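## Task

Take tube A (violet cap, sitting in rack RK at C3), set it upright in the centre of the balance pan, close the balance door and press PRINT. Then seat tube A fully down in bore A4 of dry block DB and close the balance door again. Seat tube B (red cap, rack RK at A4) fully down in bore D3 of mixer MX, press the mixer's START key and keep the tube in that bore until the green lamp on top of the mixer turns off. Finally push the SP lever UP, all the way back. Tubes belonging to others must stay fully seated in their bores and wells and must never be gripped. Every station must remain upright and level on the bench mat. At the end, release everything and move the gripper away.

## Robot and tools

Robot: one 7-joint arm with a two-finger parallel gripper. Every joint list, whether in a command or in a result, uses this order: waist, shoulder, elbow, forearm roll, upper arm roll, wrist pitch, wrist roll. Use this order and no other. Wrist pitch is sign-flipped compared with the URDF, both in what you send and in what comes back. The stated ranges in rad use URDF signs: waist, upper arm roll, forearm roll and wrist roll are each -69.115 to 69.115. Shoulder is -2.250 to 2.250, elbow -2.580 to 2.580, and wrist pitch -2.100 to 2.100 (in your numbers the wrist pitch range is mirrored). A real joint end may sit up to 0.013 rad from its stated value.

Scene frame: the origin is on the table top under the arm base, +z points up, and +y points left when you face along +x. The base itself may be slightly tilted. Bench layout: rack RK is closest to the base. Behind it, from left to right, stand balance BAL, dry block DB, spectrophotometer SP, mixer MX and magnet block MG. None of them is fixed, so they can slide or tip. Wells are named from a station's front: row A is the front row and column 1 is at the left. The balance door is the glass top pane and opens by sliding away from you. PRINT is the white key on the balance's sloped front. The balance's green lamp comes on when PRINT is pressed with the door closed, even if the pan is empty. The mixer's START key is on its sloped front. If the shaking block is held or bumped, the run aborts and a red lamp lights; start it again. During a run, START is ignored. Tubes you place must be pushed fully to the bottom.

Row format: 9 numbers, each in [-1, 1]. The first 7 are joint displacements, then gripper position, then gripper speed. You may add 7 more numbers from 0 to 1 as stiffness scales, one per joint in the same order; a scale stays in force until you send a new one. Joint displacements are offsets, not poses. A value of 1.0 equals 0.9985 rad for waist, shoulder, elbow and upper arm roll, and 0.8765 rad for forearm roll, wrist pitch and wrist roll. Gripper position is absolute: +1 is fully open (85 mm), 0 is about 41 mm, the pads touch near -0.8, and -1 closes until something blocks the fingers. Gripper speed sets how fast the gap changes: about 20 mm/s at -1, 85 at 0 and 150 at +1. You cannot set grip force; a full close gives about 190 to 235 N per pad.

execute_actions(actions): a list of actions run one after another. Each action is a table of 1 to 15 rows, and each row lasts one control step (1/30 s). A short table keeps repeating its last row until 15 steps are done. In every row, the displacements are measured from the joint angles at the start of that action, not from the previous row. For the first action in a call, that start is the last reported state. An empty list simply returns the current state and images. An action is refused if it would send a joint more than 0.013 rad outward beyond its range. If the first action fails this check, or any action is malformed, the whole call is refused and nothing moves.

move(target, speed, blocking): target is a single row in the same format. Its displacements are offsets from the Joint positions in the latest result that shows them. All joints follow synchronised paths, so the gripper traces a curve. speed is the top speed in rad/s of the joint that travels farthest: 0.01 to 2, default 0.5. A path lasts 0.5 to 10 s and stops short if it would need more. Paths do not avoid obstacles. Gripper numbers are applied at the start. With blocking=false you get the result after 0.5 s; until a result shows the move has ended, use wait or stop before sending anything else. The result adds a move: line giving the end state (done, off_target, moving, held, fault), limits=held or limits=none, and the joint farthest from its target.

wait(seconds): 0 to 10; keeps the last command running. stop(): brakes a running move; it needs room to brake, and the fingers keep moving. zoom_image(camera, region): camera is cam_head_left, cam_head_right or cam_wrist; region is [x0, y0, x1, y1] in pixels, with the origin at the top-left and a maximum size of 504x504. All three images are 896x504. finished_scene(scene): scene number 1 or 2; it ends the scene for good, so the goal must already be met and must stay met.

Results include Joint positions (rad), Joint velocities (rad/s) and Joint targets, which can change without a new command. They also include position_measured_pct, roughly 50 - 50 x finger position: 0 is fully open, a reading under 90 after a stop means something is held, and about 90 means the pads met. There are step readings, with HELD marking rows that were held back. "joint sent to its limit" means a joint was stopped at its real end. "joint command not followed" means the clearance check changed the targets. MOTOR HOT appears from 60 °C; at 75 °C an OVER-TEMPERATURE FAULT occurs and the arm sinks. If contact torque reaches a joint's load limit, the arm halts for 10 s and the rest of the call is skipped. Load limits are 46.9 N m for the first four joints and 29.5 N m for the three wrist joints, and a carried object's weight counts toward them.

Motion limits: on each step a joint target is kept within 0.304 rad of the measured angle for the first four joints and 0.266 rad for the wrist joints. With stiffness set, these become 0.208 for waist and shoulder, 0.126 upper arm roll, 0.156 elbow, 0.109 forearm roll, 0.117 wrist pitch and 0.118 wrist roll. Targets are also scaled back so the gripper never leads its measured position by more than 70 mm. A large move may therefore need several actions. Closing the fingers shifts the fingertips about 13 mm outward, so leave that clearance above surfaces. To grip softly, open first and then close to just under the object's width.

Avoid: dropping tubes, hard impacts or pushes, tipping or shifting stations, gripping other people's tubes, and knocking anything off the table, which ends the scene. Objects may occasionally get a small push from outside.

Each tool is called as name(argument=value, ...) on one line, values as JSON.

## Session

execute_actions(actions=[])

Scene clock: 0.00 s.
position_measured_pct=0.0
Joint names: [waist, shoulder, elbow, forearm roll, upper arm roll, wrist pitch, wrist roll]
Joint positions: [-0.461  0.79   1.232 -0.179 -0.476 -1.823  3.242]
Joint velocities: [ 0.001  0.002  0.    -0.001 -0.    -0.001  0.001]
Joint targets: [-0.461 0.790 1.232 -0.179 -0.476 -1.823 3.242]
Joint stiffness scale: [1. 1. 1. 1. 1. 1. 1.]

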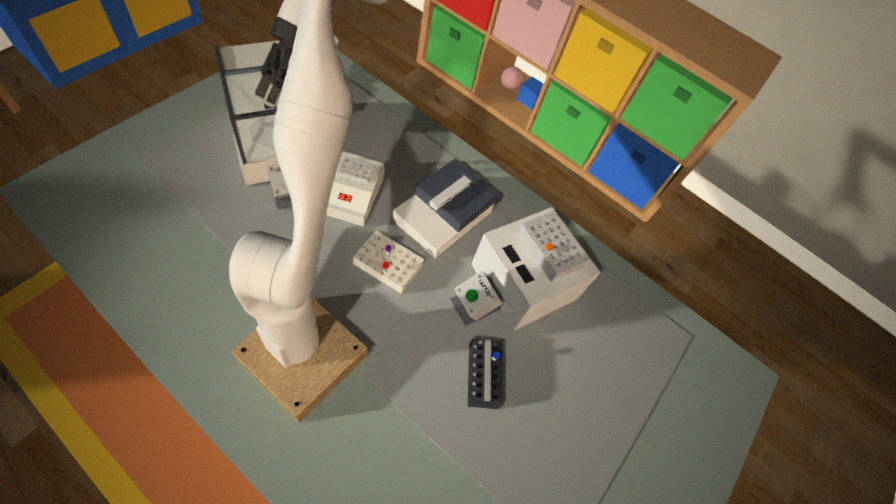

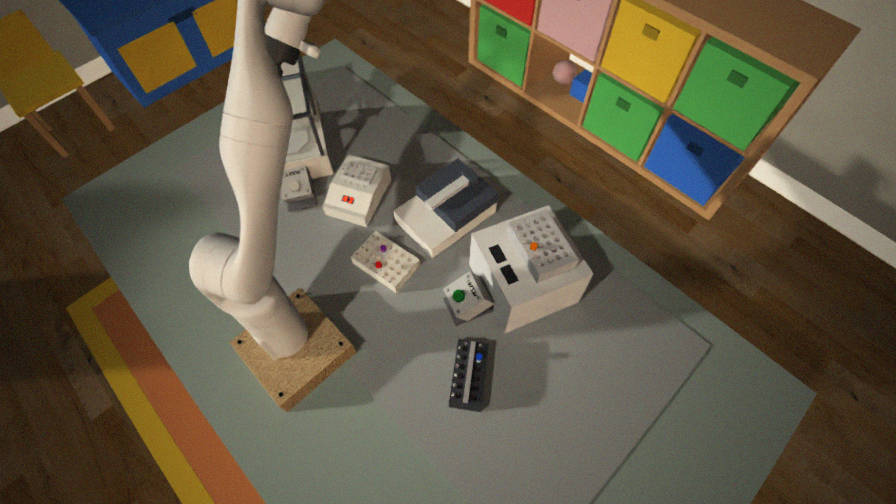

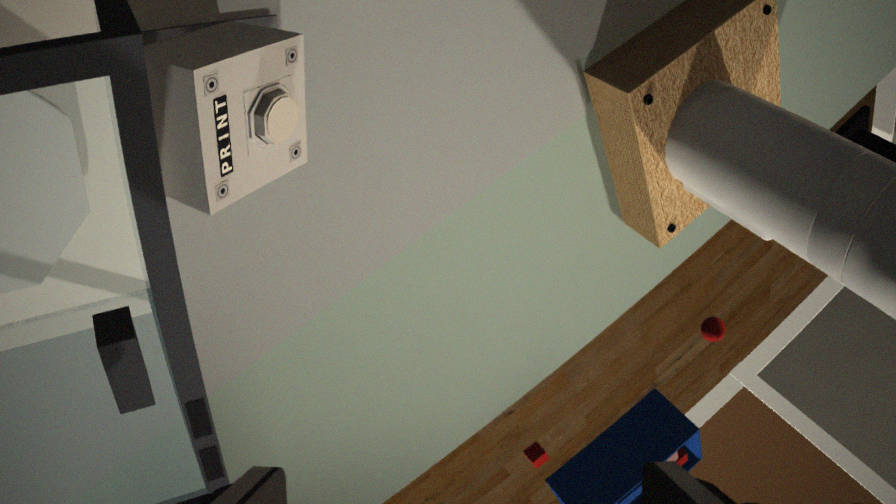

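move(target=[0.2,-0.591,0.168,0.204,0.477,0.323,-0.115,1,0])

move(target=[0.262,0,0,0,0,0,0,1,0])

Scene clock: 13.97 s.
position_measured_pct=0.0
Joint names: [waist, shoulder, elbow, forearm roll, upper arm roll, wrist pitch, wrist roll]
Joint positions: [-0.264  0.202  1.394 -0.006 -0.003 -1.545  3.15 ]
Joint velocities: [ 0.001 -0.001  0.001  0.     0.001 -0.    -0.   ]
Joint targets: [-0.261 0.200 1.399 -0.000 0.001 -1.540 3.141]
Joint stiffness scale: [1. 1. 1. 1. 1. 1. 1.]
move: done; limits=none; farthest joint: the wrist roll, 0.009 radians from its target (0.101 radians at the start)

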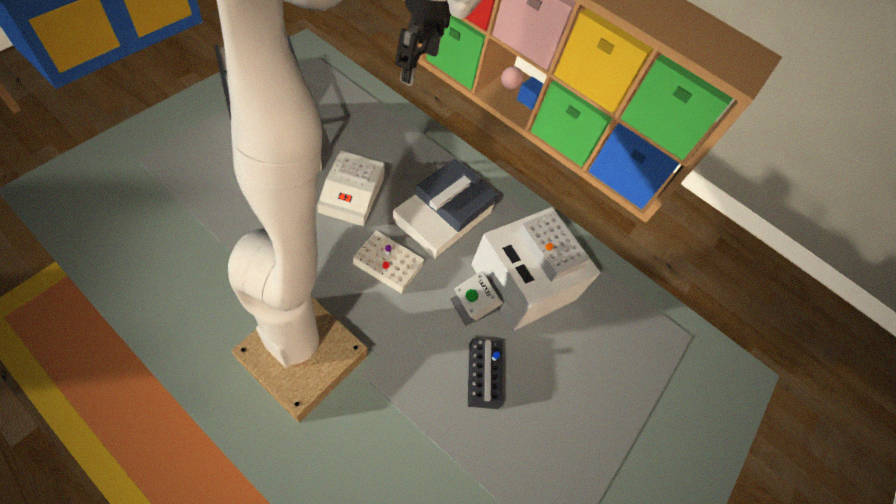

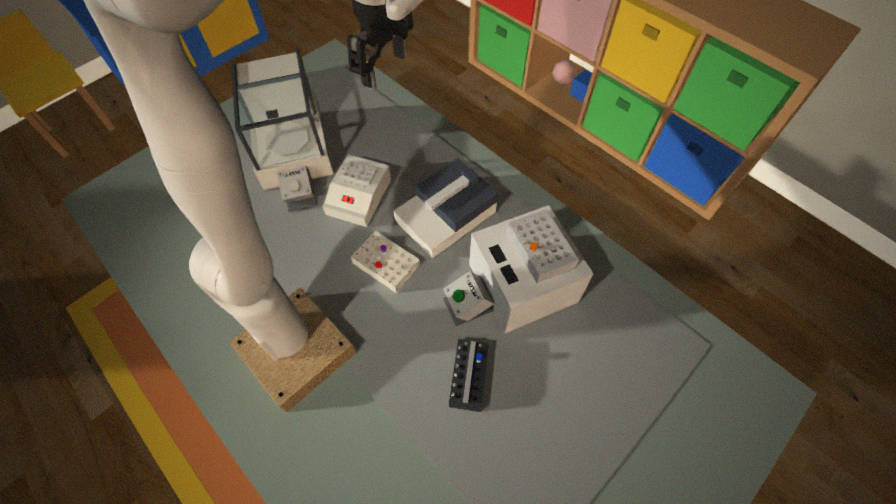

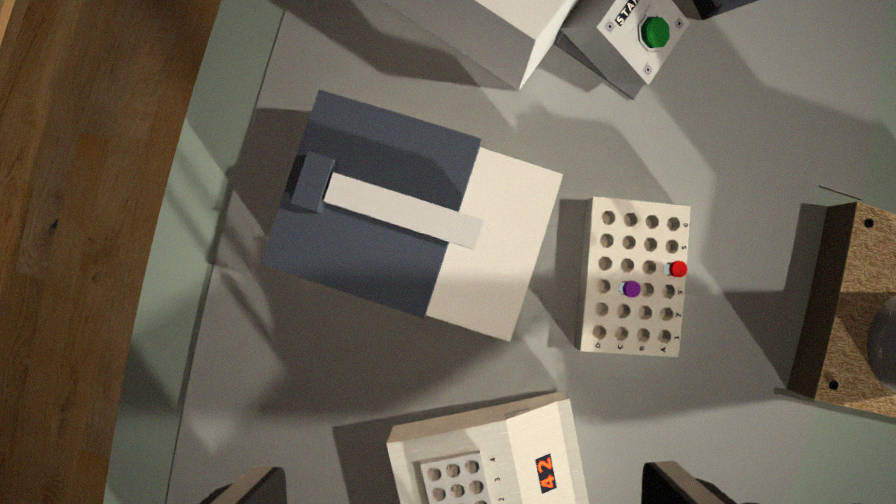

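Scene clock: 15.13 s.
position_measured_pct=0.0
Joint names: [waist, shoulder, elbow, forearm roll, upper arm roll, wrist pitch, wrist roll]
Joint positions: [-0.005  0.202  1.394 -0.006 -0.003 -1.545  3.15 ]
Joint velocities: [ 0.003 -0.001 -0.     0.    -0.    -0.     0.001]
Joint targets: [-0.002 0.202 1.394 -0.006 -0.003 -1.545 3.150]
Joint stiffness scale: [1. 1. 1. 1. 1. 1. 1.]
move: done; limits=none; farthest joint: the waist, 0.002 radians from its target (0.261 radians at the start)

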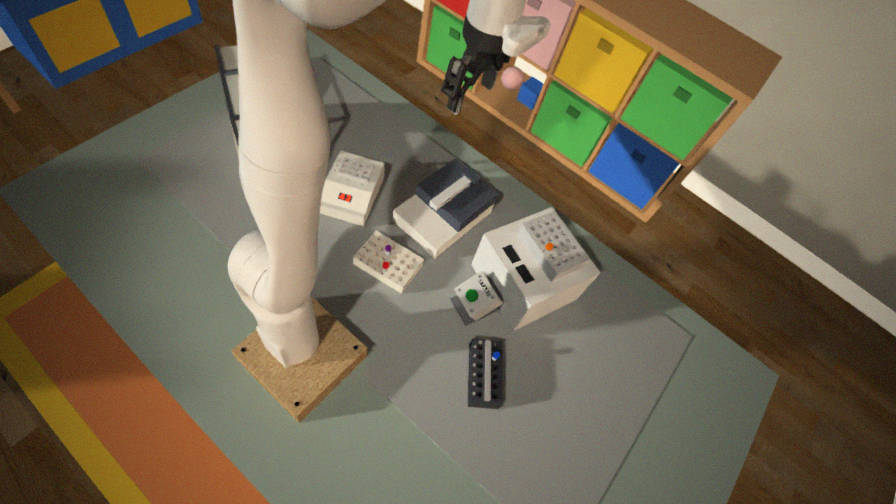

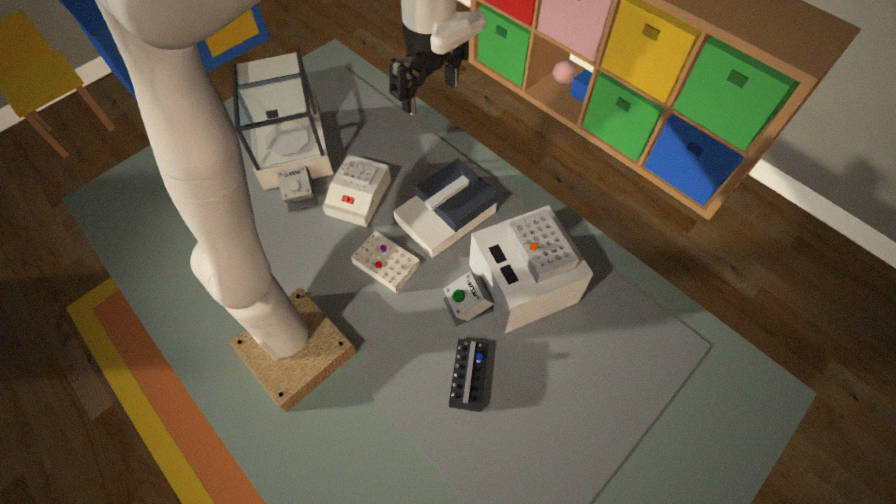

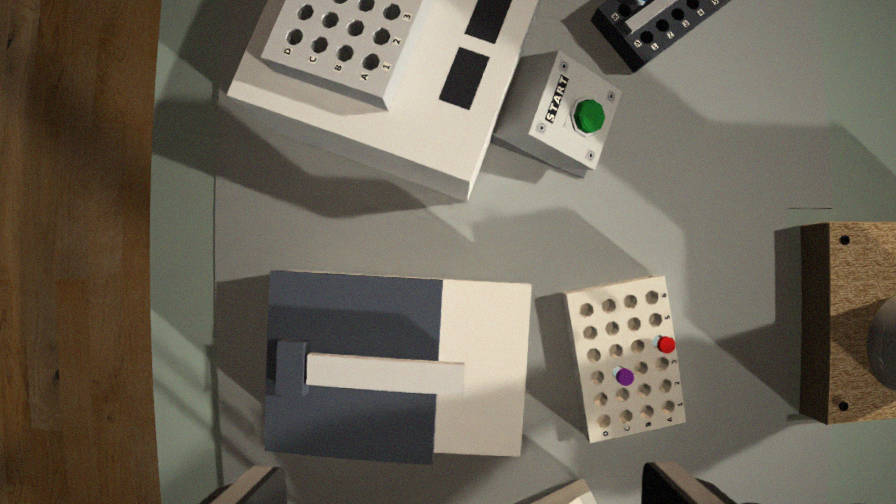

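move(target=[-0.17,0.062,0.987,0.006,0.003,1,-0.01,0,0], speed=0.8)

move(target=[0,0,0,0,0,0.195,0,0,0])

Scene clock: 28.17 s.
position_measured_pct=49.6
Joint names: [waist, shoulder, elbow, forearm roll, upper arm roll, wrist pitch, wrist roll]
Joint positions: [-0.172  0.262  2.375 -0.006 -0.003 -0.674  3.15 ]
Joint velocities: [-0.002  0.001  0.001  0.    -0.001  0.001  0.001]
Joint targets: [-0.175 0.264 2.380 -0.001 0.000 -0.669 3.141]
Joint stiffness scale: [1. 1. 1. 1. 1. 1. 1.]
move: done; limits=none; farthest joint: the wrist roll, 0.009 radians from its target (0.009 radians at the start)

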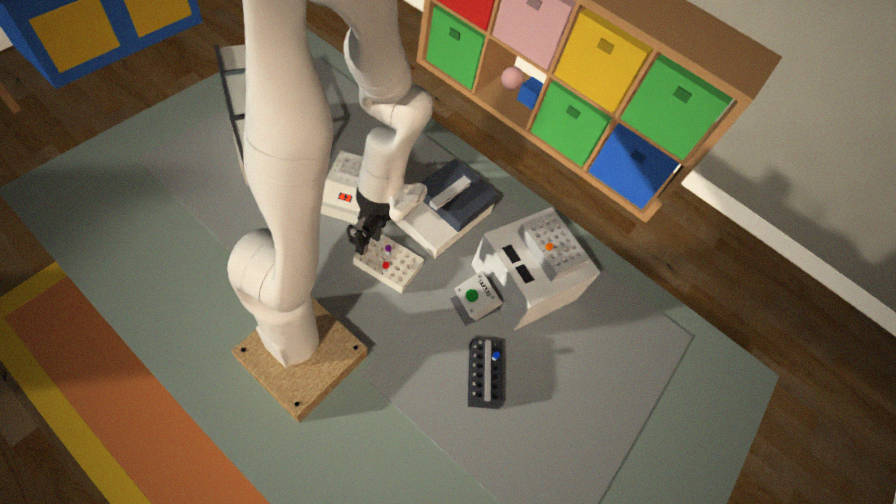

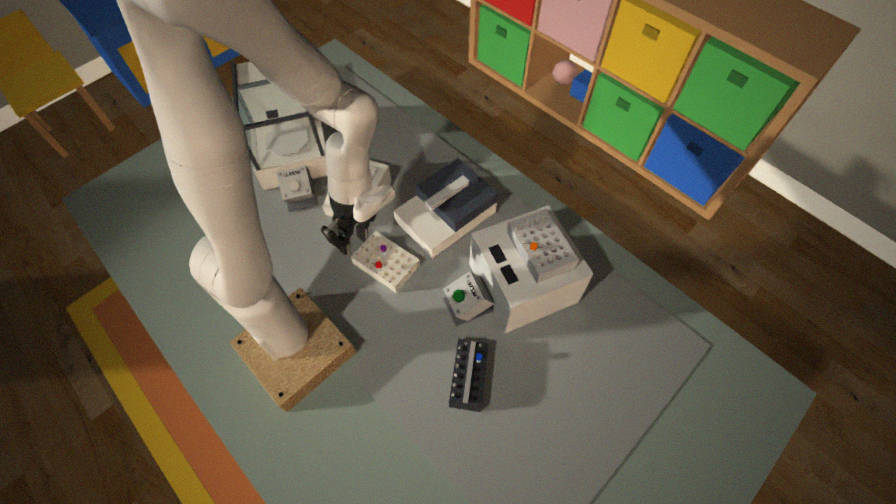

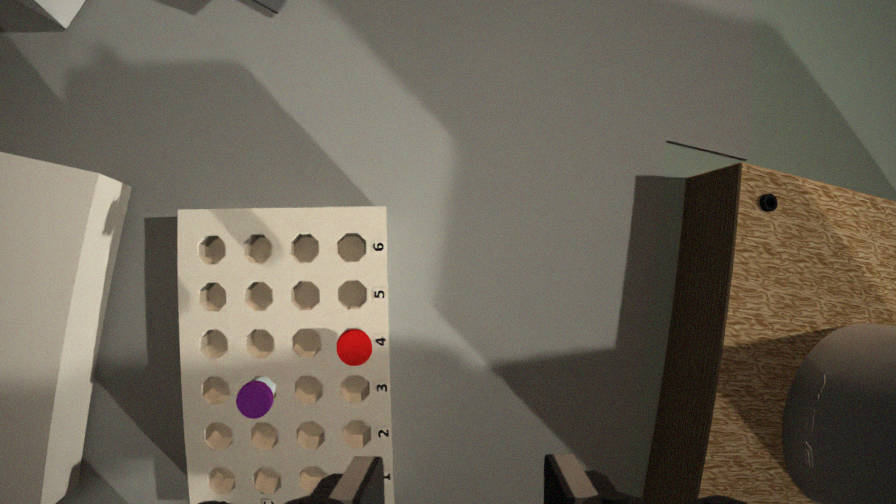

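Scene clock: 28.97 s.
position_measured_pct=49.6
Joint names: [waist, shoulder, elbow, forearm roll, upper arm roll, wrist pitch, wrist roll]
Joint positions: [-0.172  0.262  2.375 -0.006 -0.003 -0.508  3.15 ]
Joint velocities: [-0. -0. -0.  0.  0.  0.  0.]
Joint targets: [-0.172 0.262 2.375 -0.006 -0.003 -0.503 3.150]
Joint stiffness scale: [1. 1. 1. 1. 1. 1. 1.]
move: done; limits=none; farthest joint: the wrist pitch, 0.005 radians from its target (0.171 radians at the start)

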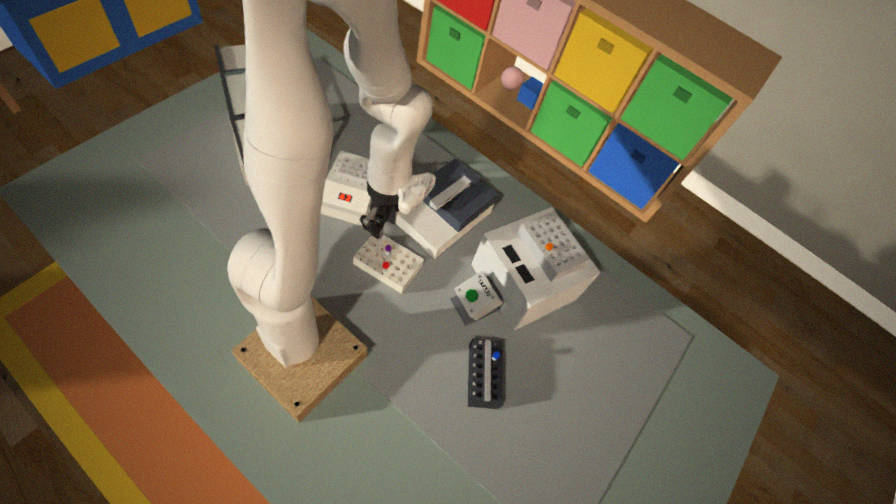

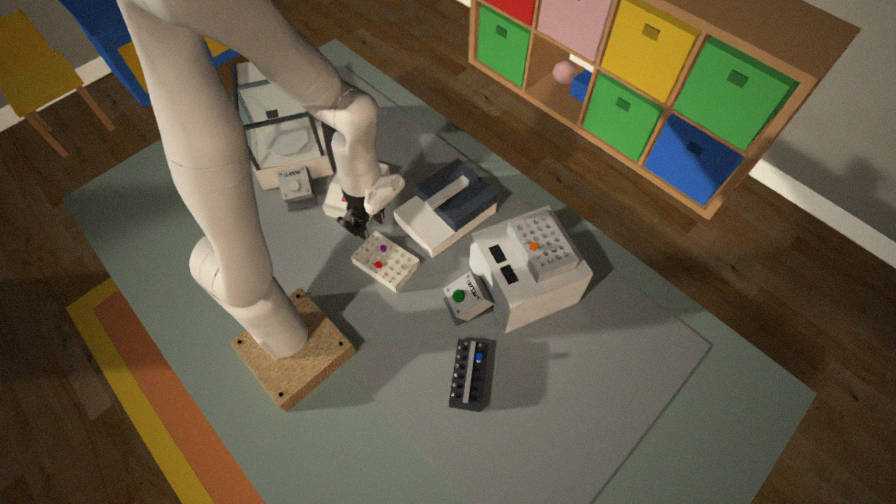

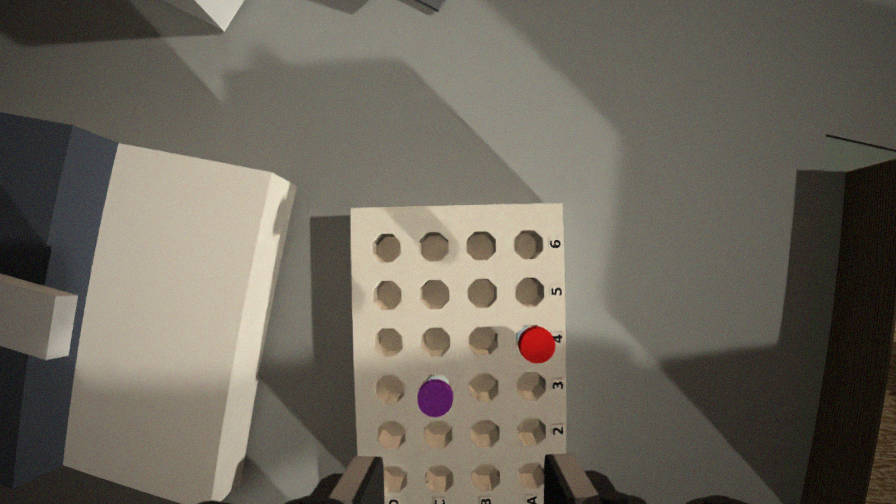

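move(target=[-0.2,0,-0.94,0,0,-0.97,0,0,0], speed=0.8)

move(target=[-0.38,0.084,0,0,0,0,0,0,0])

Scene clock: 43.00 s.
position_measured_pct=49.6
Joint names: [waist, shoulder, elbow, forearm roll, upper arm roll, wrist pitch, wrist roll]
Joint positions: [-0.369  0.262  1.441 -0.006 -0.003 -1.353  3.15 ]
Joint velocities: [-0.004  0.    -0.001  0.    -0.    -0.001  0.   ]
Joint targets: [-0.371 0.262 1.436 -0.006 -0.003 -1.359 3.150]
Joint stiffness scale: [1. 1. 1. 1. 1. 1. 1.]
move: done; limits=none; farthest joint: the elbow, 0.005 radians from its target (0.939 radians at the start)

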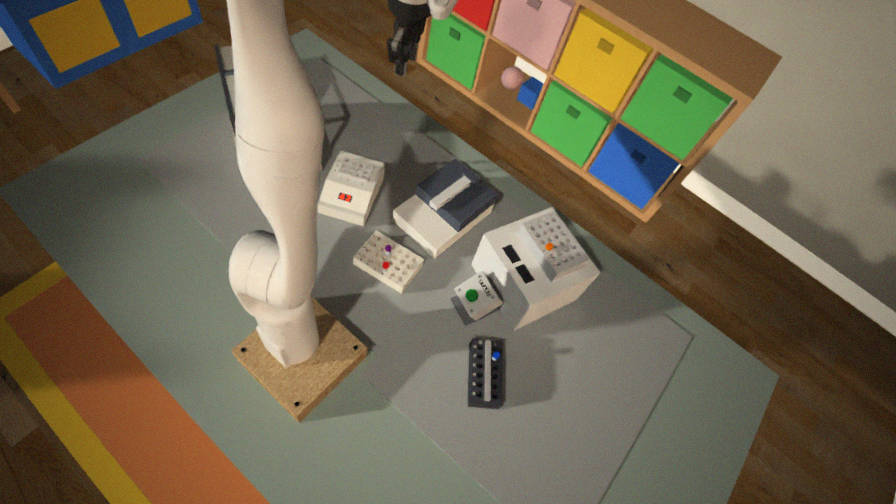

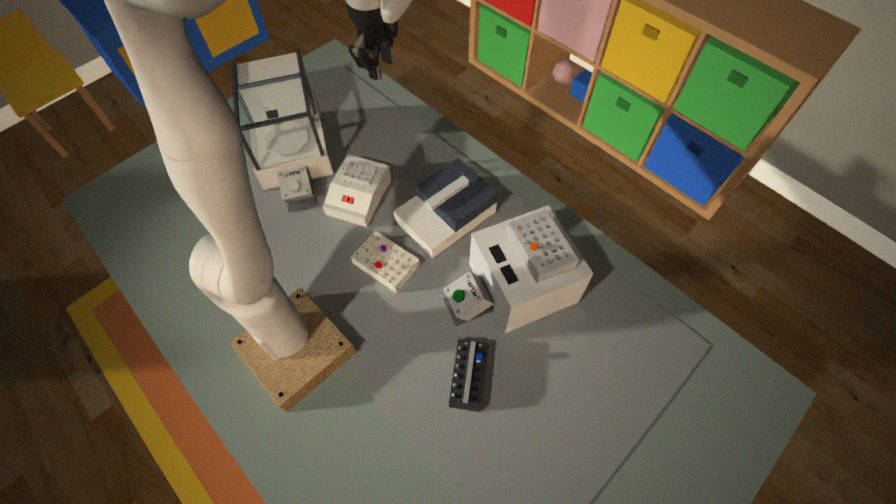

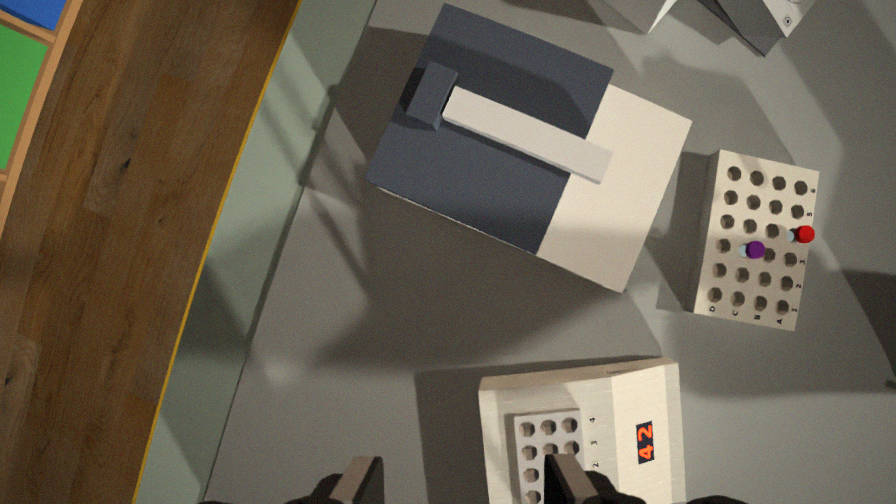

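Scene clock: 44.40 s.
position_measured_pct=49.6
Joint names: [waist, shoulder, elbow, forearm roll, upper arm roll, wrist pitch, wrist roll]
Joint positions: [-0.745  0.344  1.441 -0.006 -0.003 -1.353  3.15 ]
Joint velocities: [-0.005  0.001 -0.    -0.001  0.     0.001  0.   ]
Joint targets: [-0.748 0.346 1.441 -0.006 -0.003 -1.353 3.150]
Joint stiffness scale: [1. 1. 1. 1. 1. 1. 1.]
move: done; limits=none; farthest joint: the waist, 0.003 radians from its target (0.380 radians at the start)

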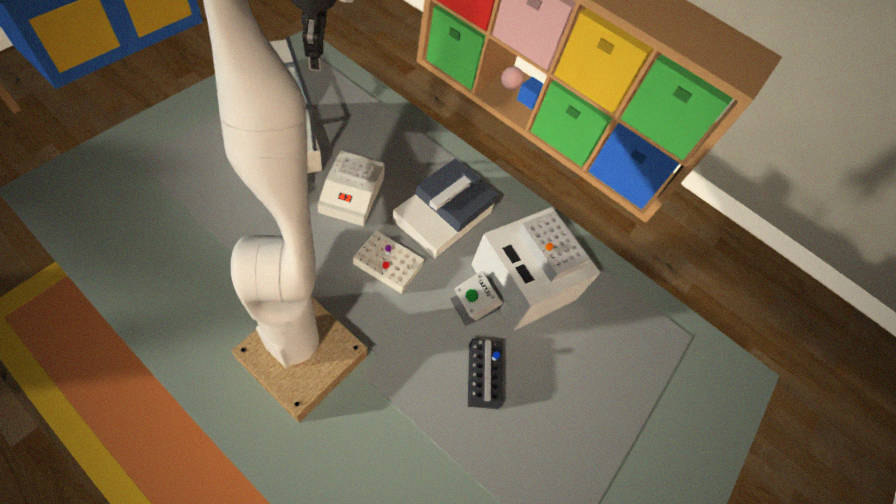

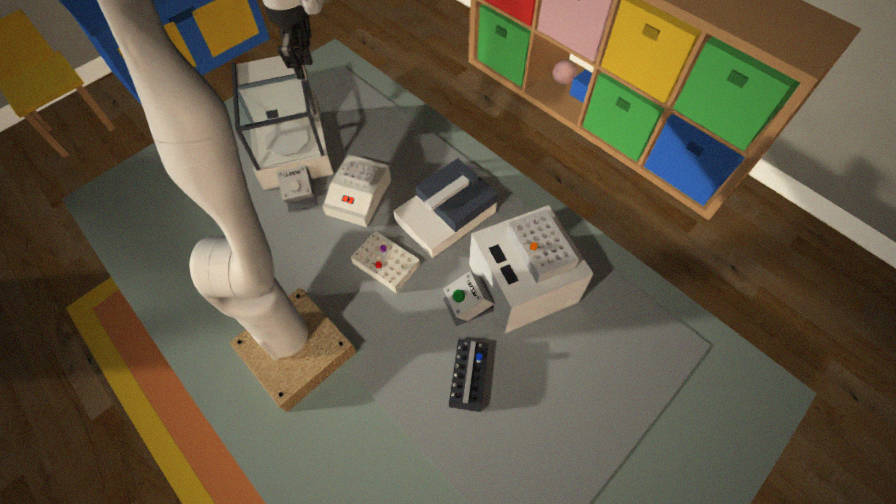

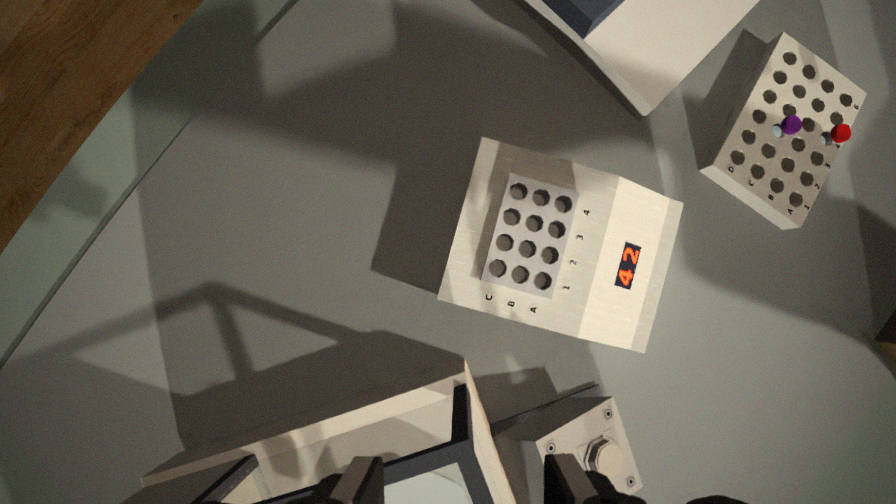

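move(target=[-0.4,0,0,0,0,0,0,0,0])

Scene clock: 47.77 s.
position_measured_pct=49.6
Joint names: [waist, shoulder, elbow, forearm roll, upper arm roll, wrist pitch, wrist roll]
Joint positions: [-1.142  0.344  1.441 -0.006 -0.003 -1.353  3.15 ]
Joint velocities: [-0.003  0.     0.     0.001 -0.     0.     0.001]
Joint targets: [-1.145 0.344 1.441 -0.006 -0.003 -1.353 3.150]
Joint stiffness scale: [1. 1. 1. 1. 1. 1. 1.]
move: done; limits=none; farthest joint: the waist, 0.002 radians from its target (0.399 radians at the start)

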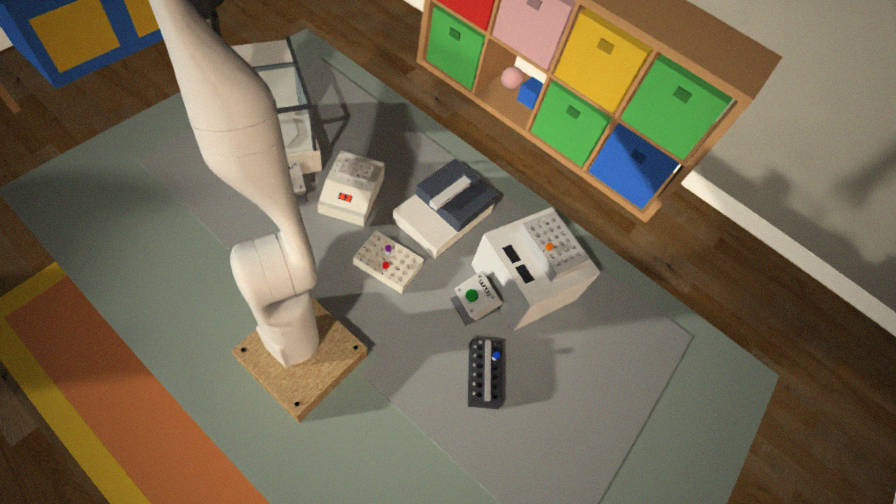

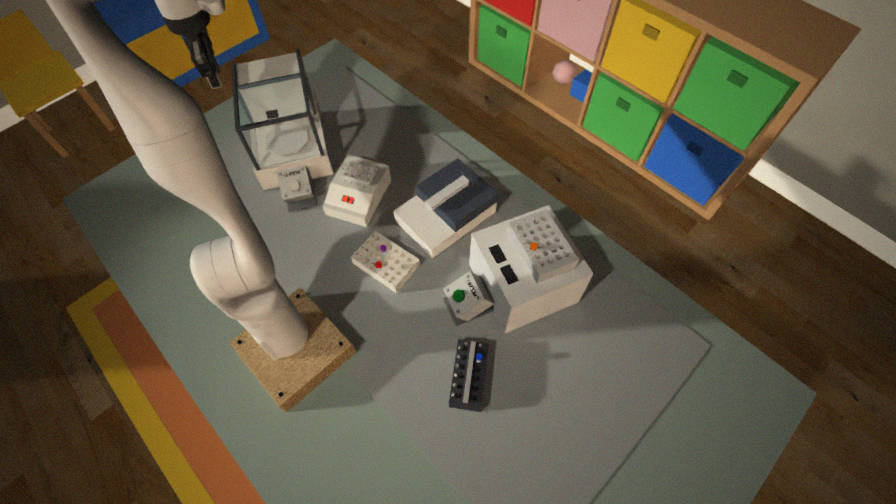

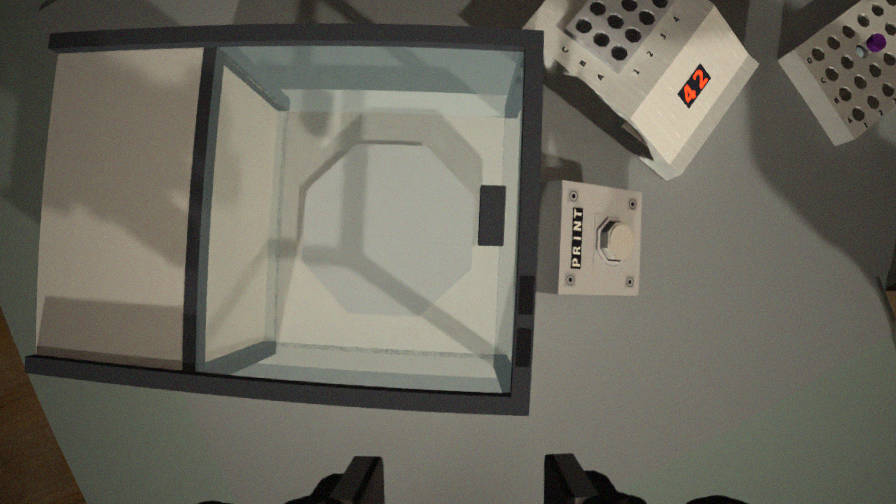

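move(target=[0.182,0.077,0.262,0,0,0.383,0,0,0], speed=0.3)

Scene clock: 65.93 s.
position_measured_pct=49.6
Joint names: [waist, shoulder, elbow, forearm roll, upper arm roll, wrist pitch, wrist roll]
Joint positions: [-0.963  0.418  1.698 -0.006 -0.003 -1.023  3.15 ]
Joint velocities: [ 0.001  0.002  0.     0.    -0.     0.001 -0.   ]
Joint targets: [-0.960 0.420 1.703 -0.006 -0.003 -1.018 3.150]
Joint stiffness scale: [1. 1. 1. 1. 1. 1. 1.]
move: done; limits=none; farthest joint: the wrist pitch, 0.006 radians from its target (0.336 radians at the start)

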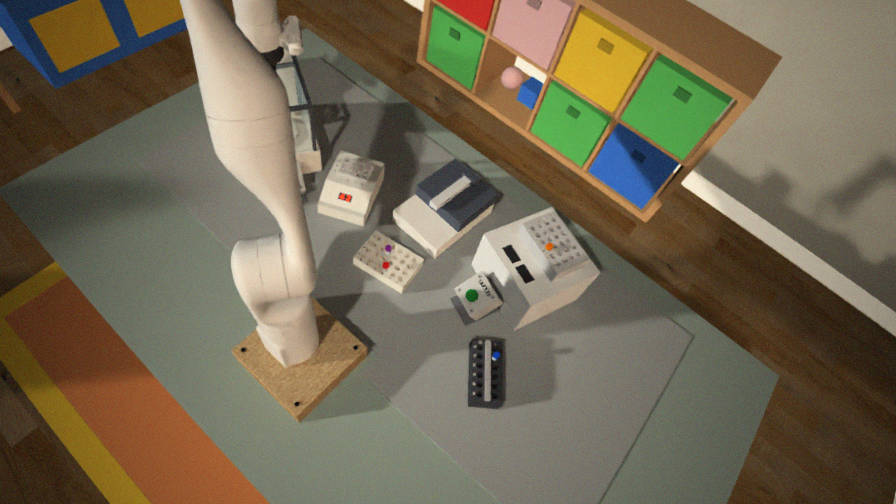

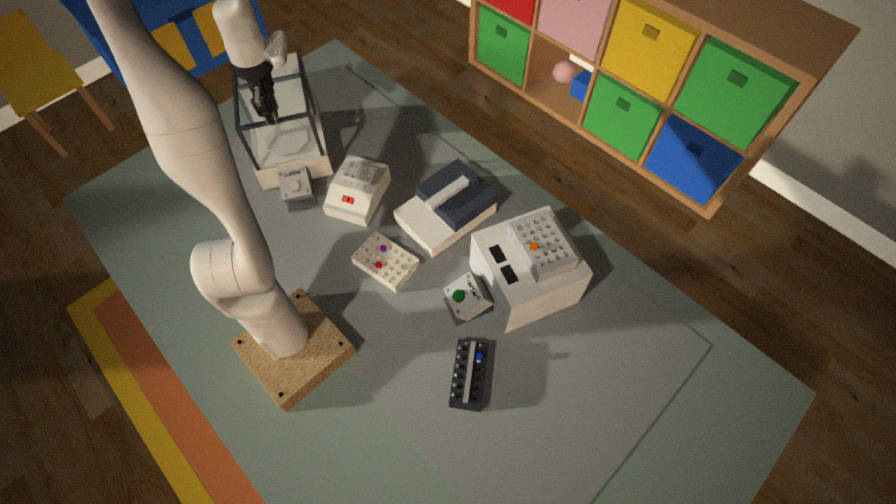

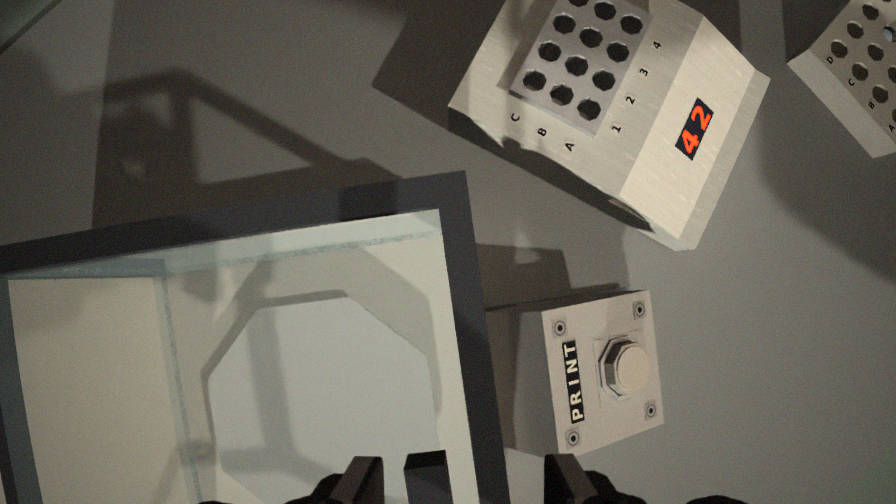

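move(target=[0,0.039,-0.065,0,0,-0.031,0.18,0,0], speed=0.15)

zoom_image(camera="cam_head_right", region=[210,20,350,140])

Scene clock: 76.87 s.
position_measured_pct=49.6
Joint names: [waist, shoulder, elbow, forearm roll, upper arm roll, wrist pitch, wrist roll]
Joint positions: [-0.963  0.455  1.638 -0.006 -0.003 -1.045  3.299]
Joint velocities: [ 0.     0.003 -0.    -0.     0.     0.001  0.001]
Joint targets: [-0.963 0.457 1.633 -0.006 -0.003 -1.050 3.308]
Joint stiffness scale: [1. 1. 1. 1. 1. 1. 1.]
move: done; limits=none; farthest joint: the wrist roll, 0.009 radians from its target (0.158 radians at the start)

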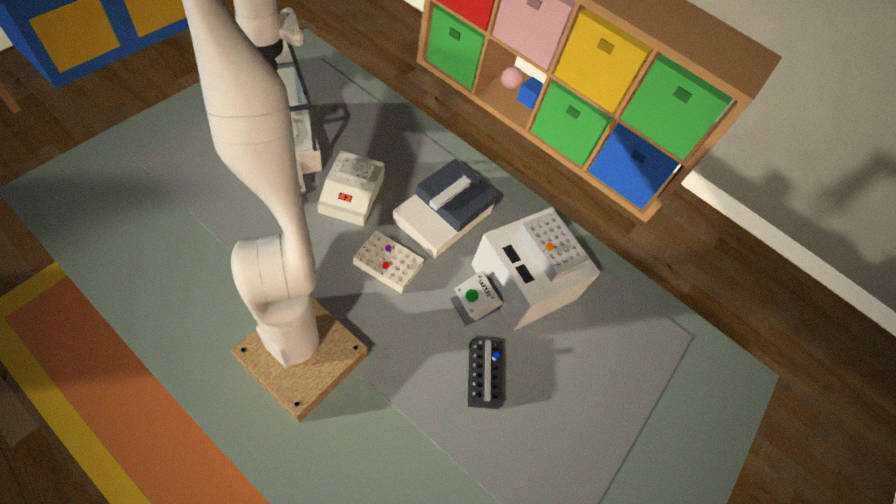

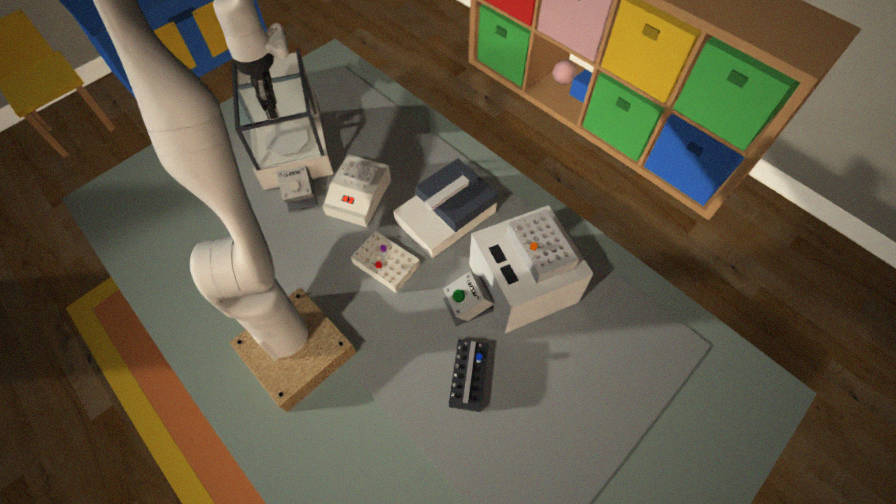

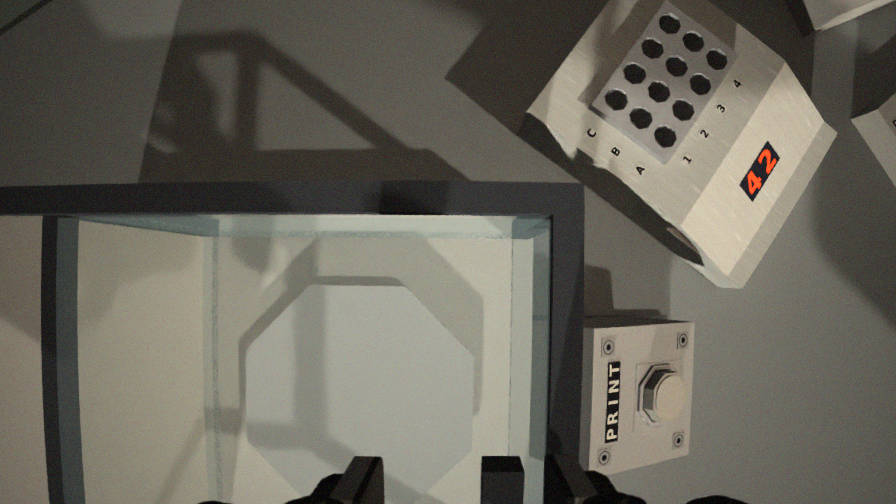

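Region (210, 20, 350, 140) of cam_head_right's 896x504 image, scaled by 3.600, with more detail than that image has; it fills the top 432 rows of this view, and the rest is white.

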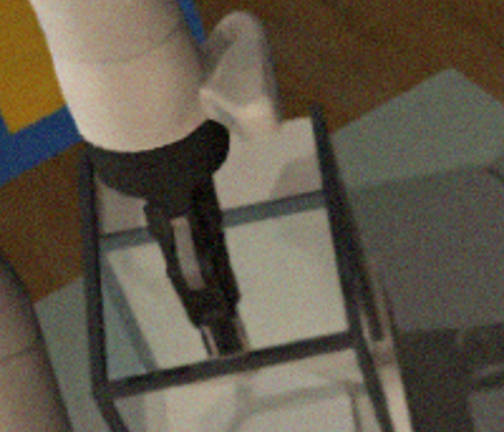

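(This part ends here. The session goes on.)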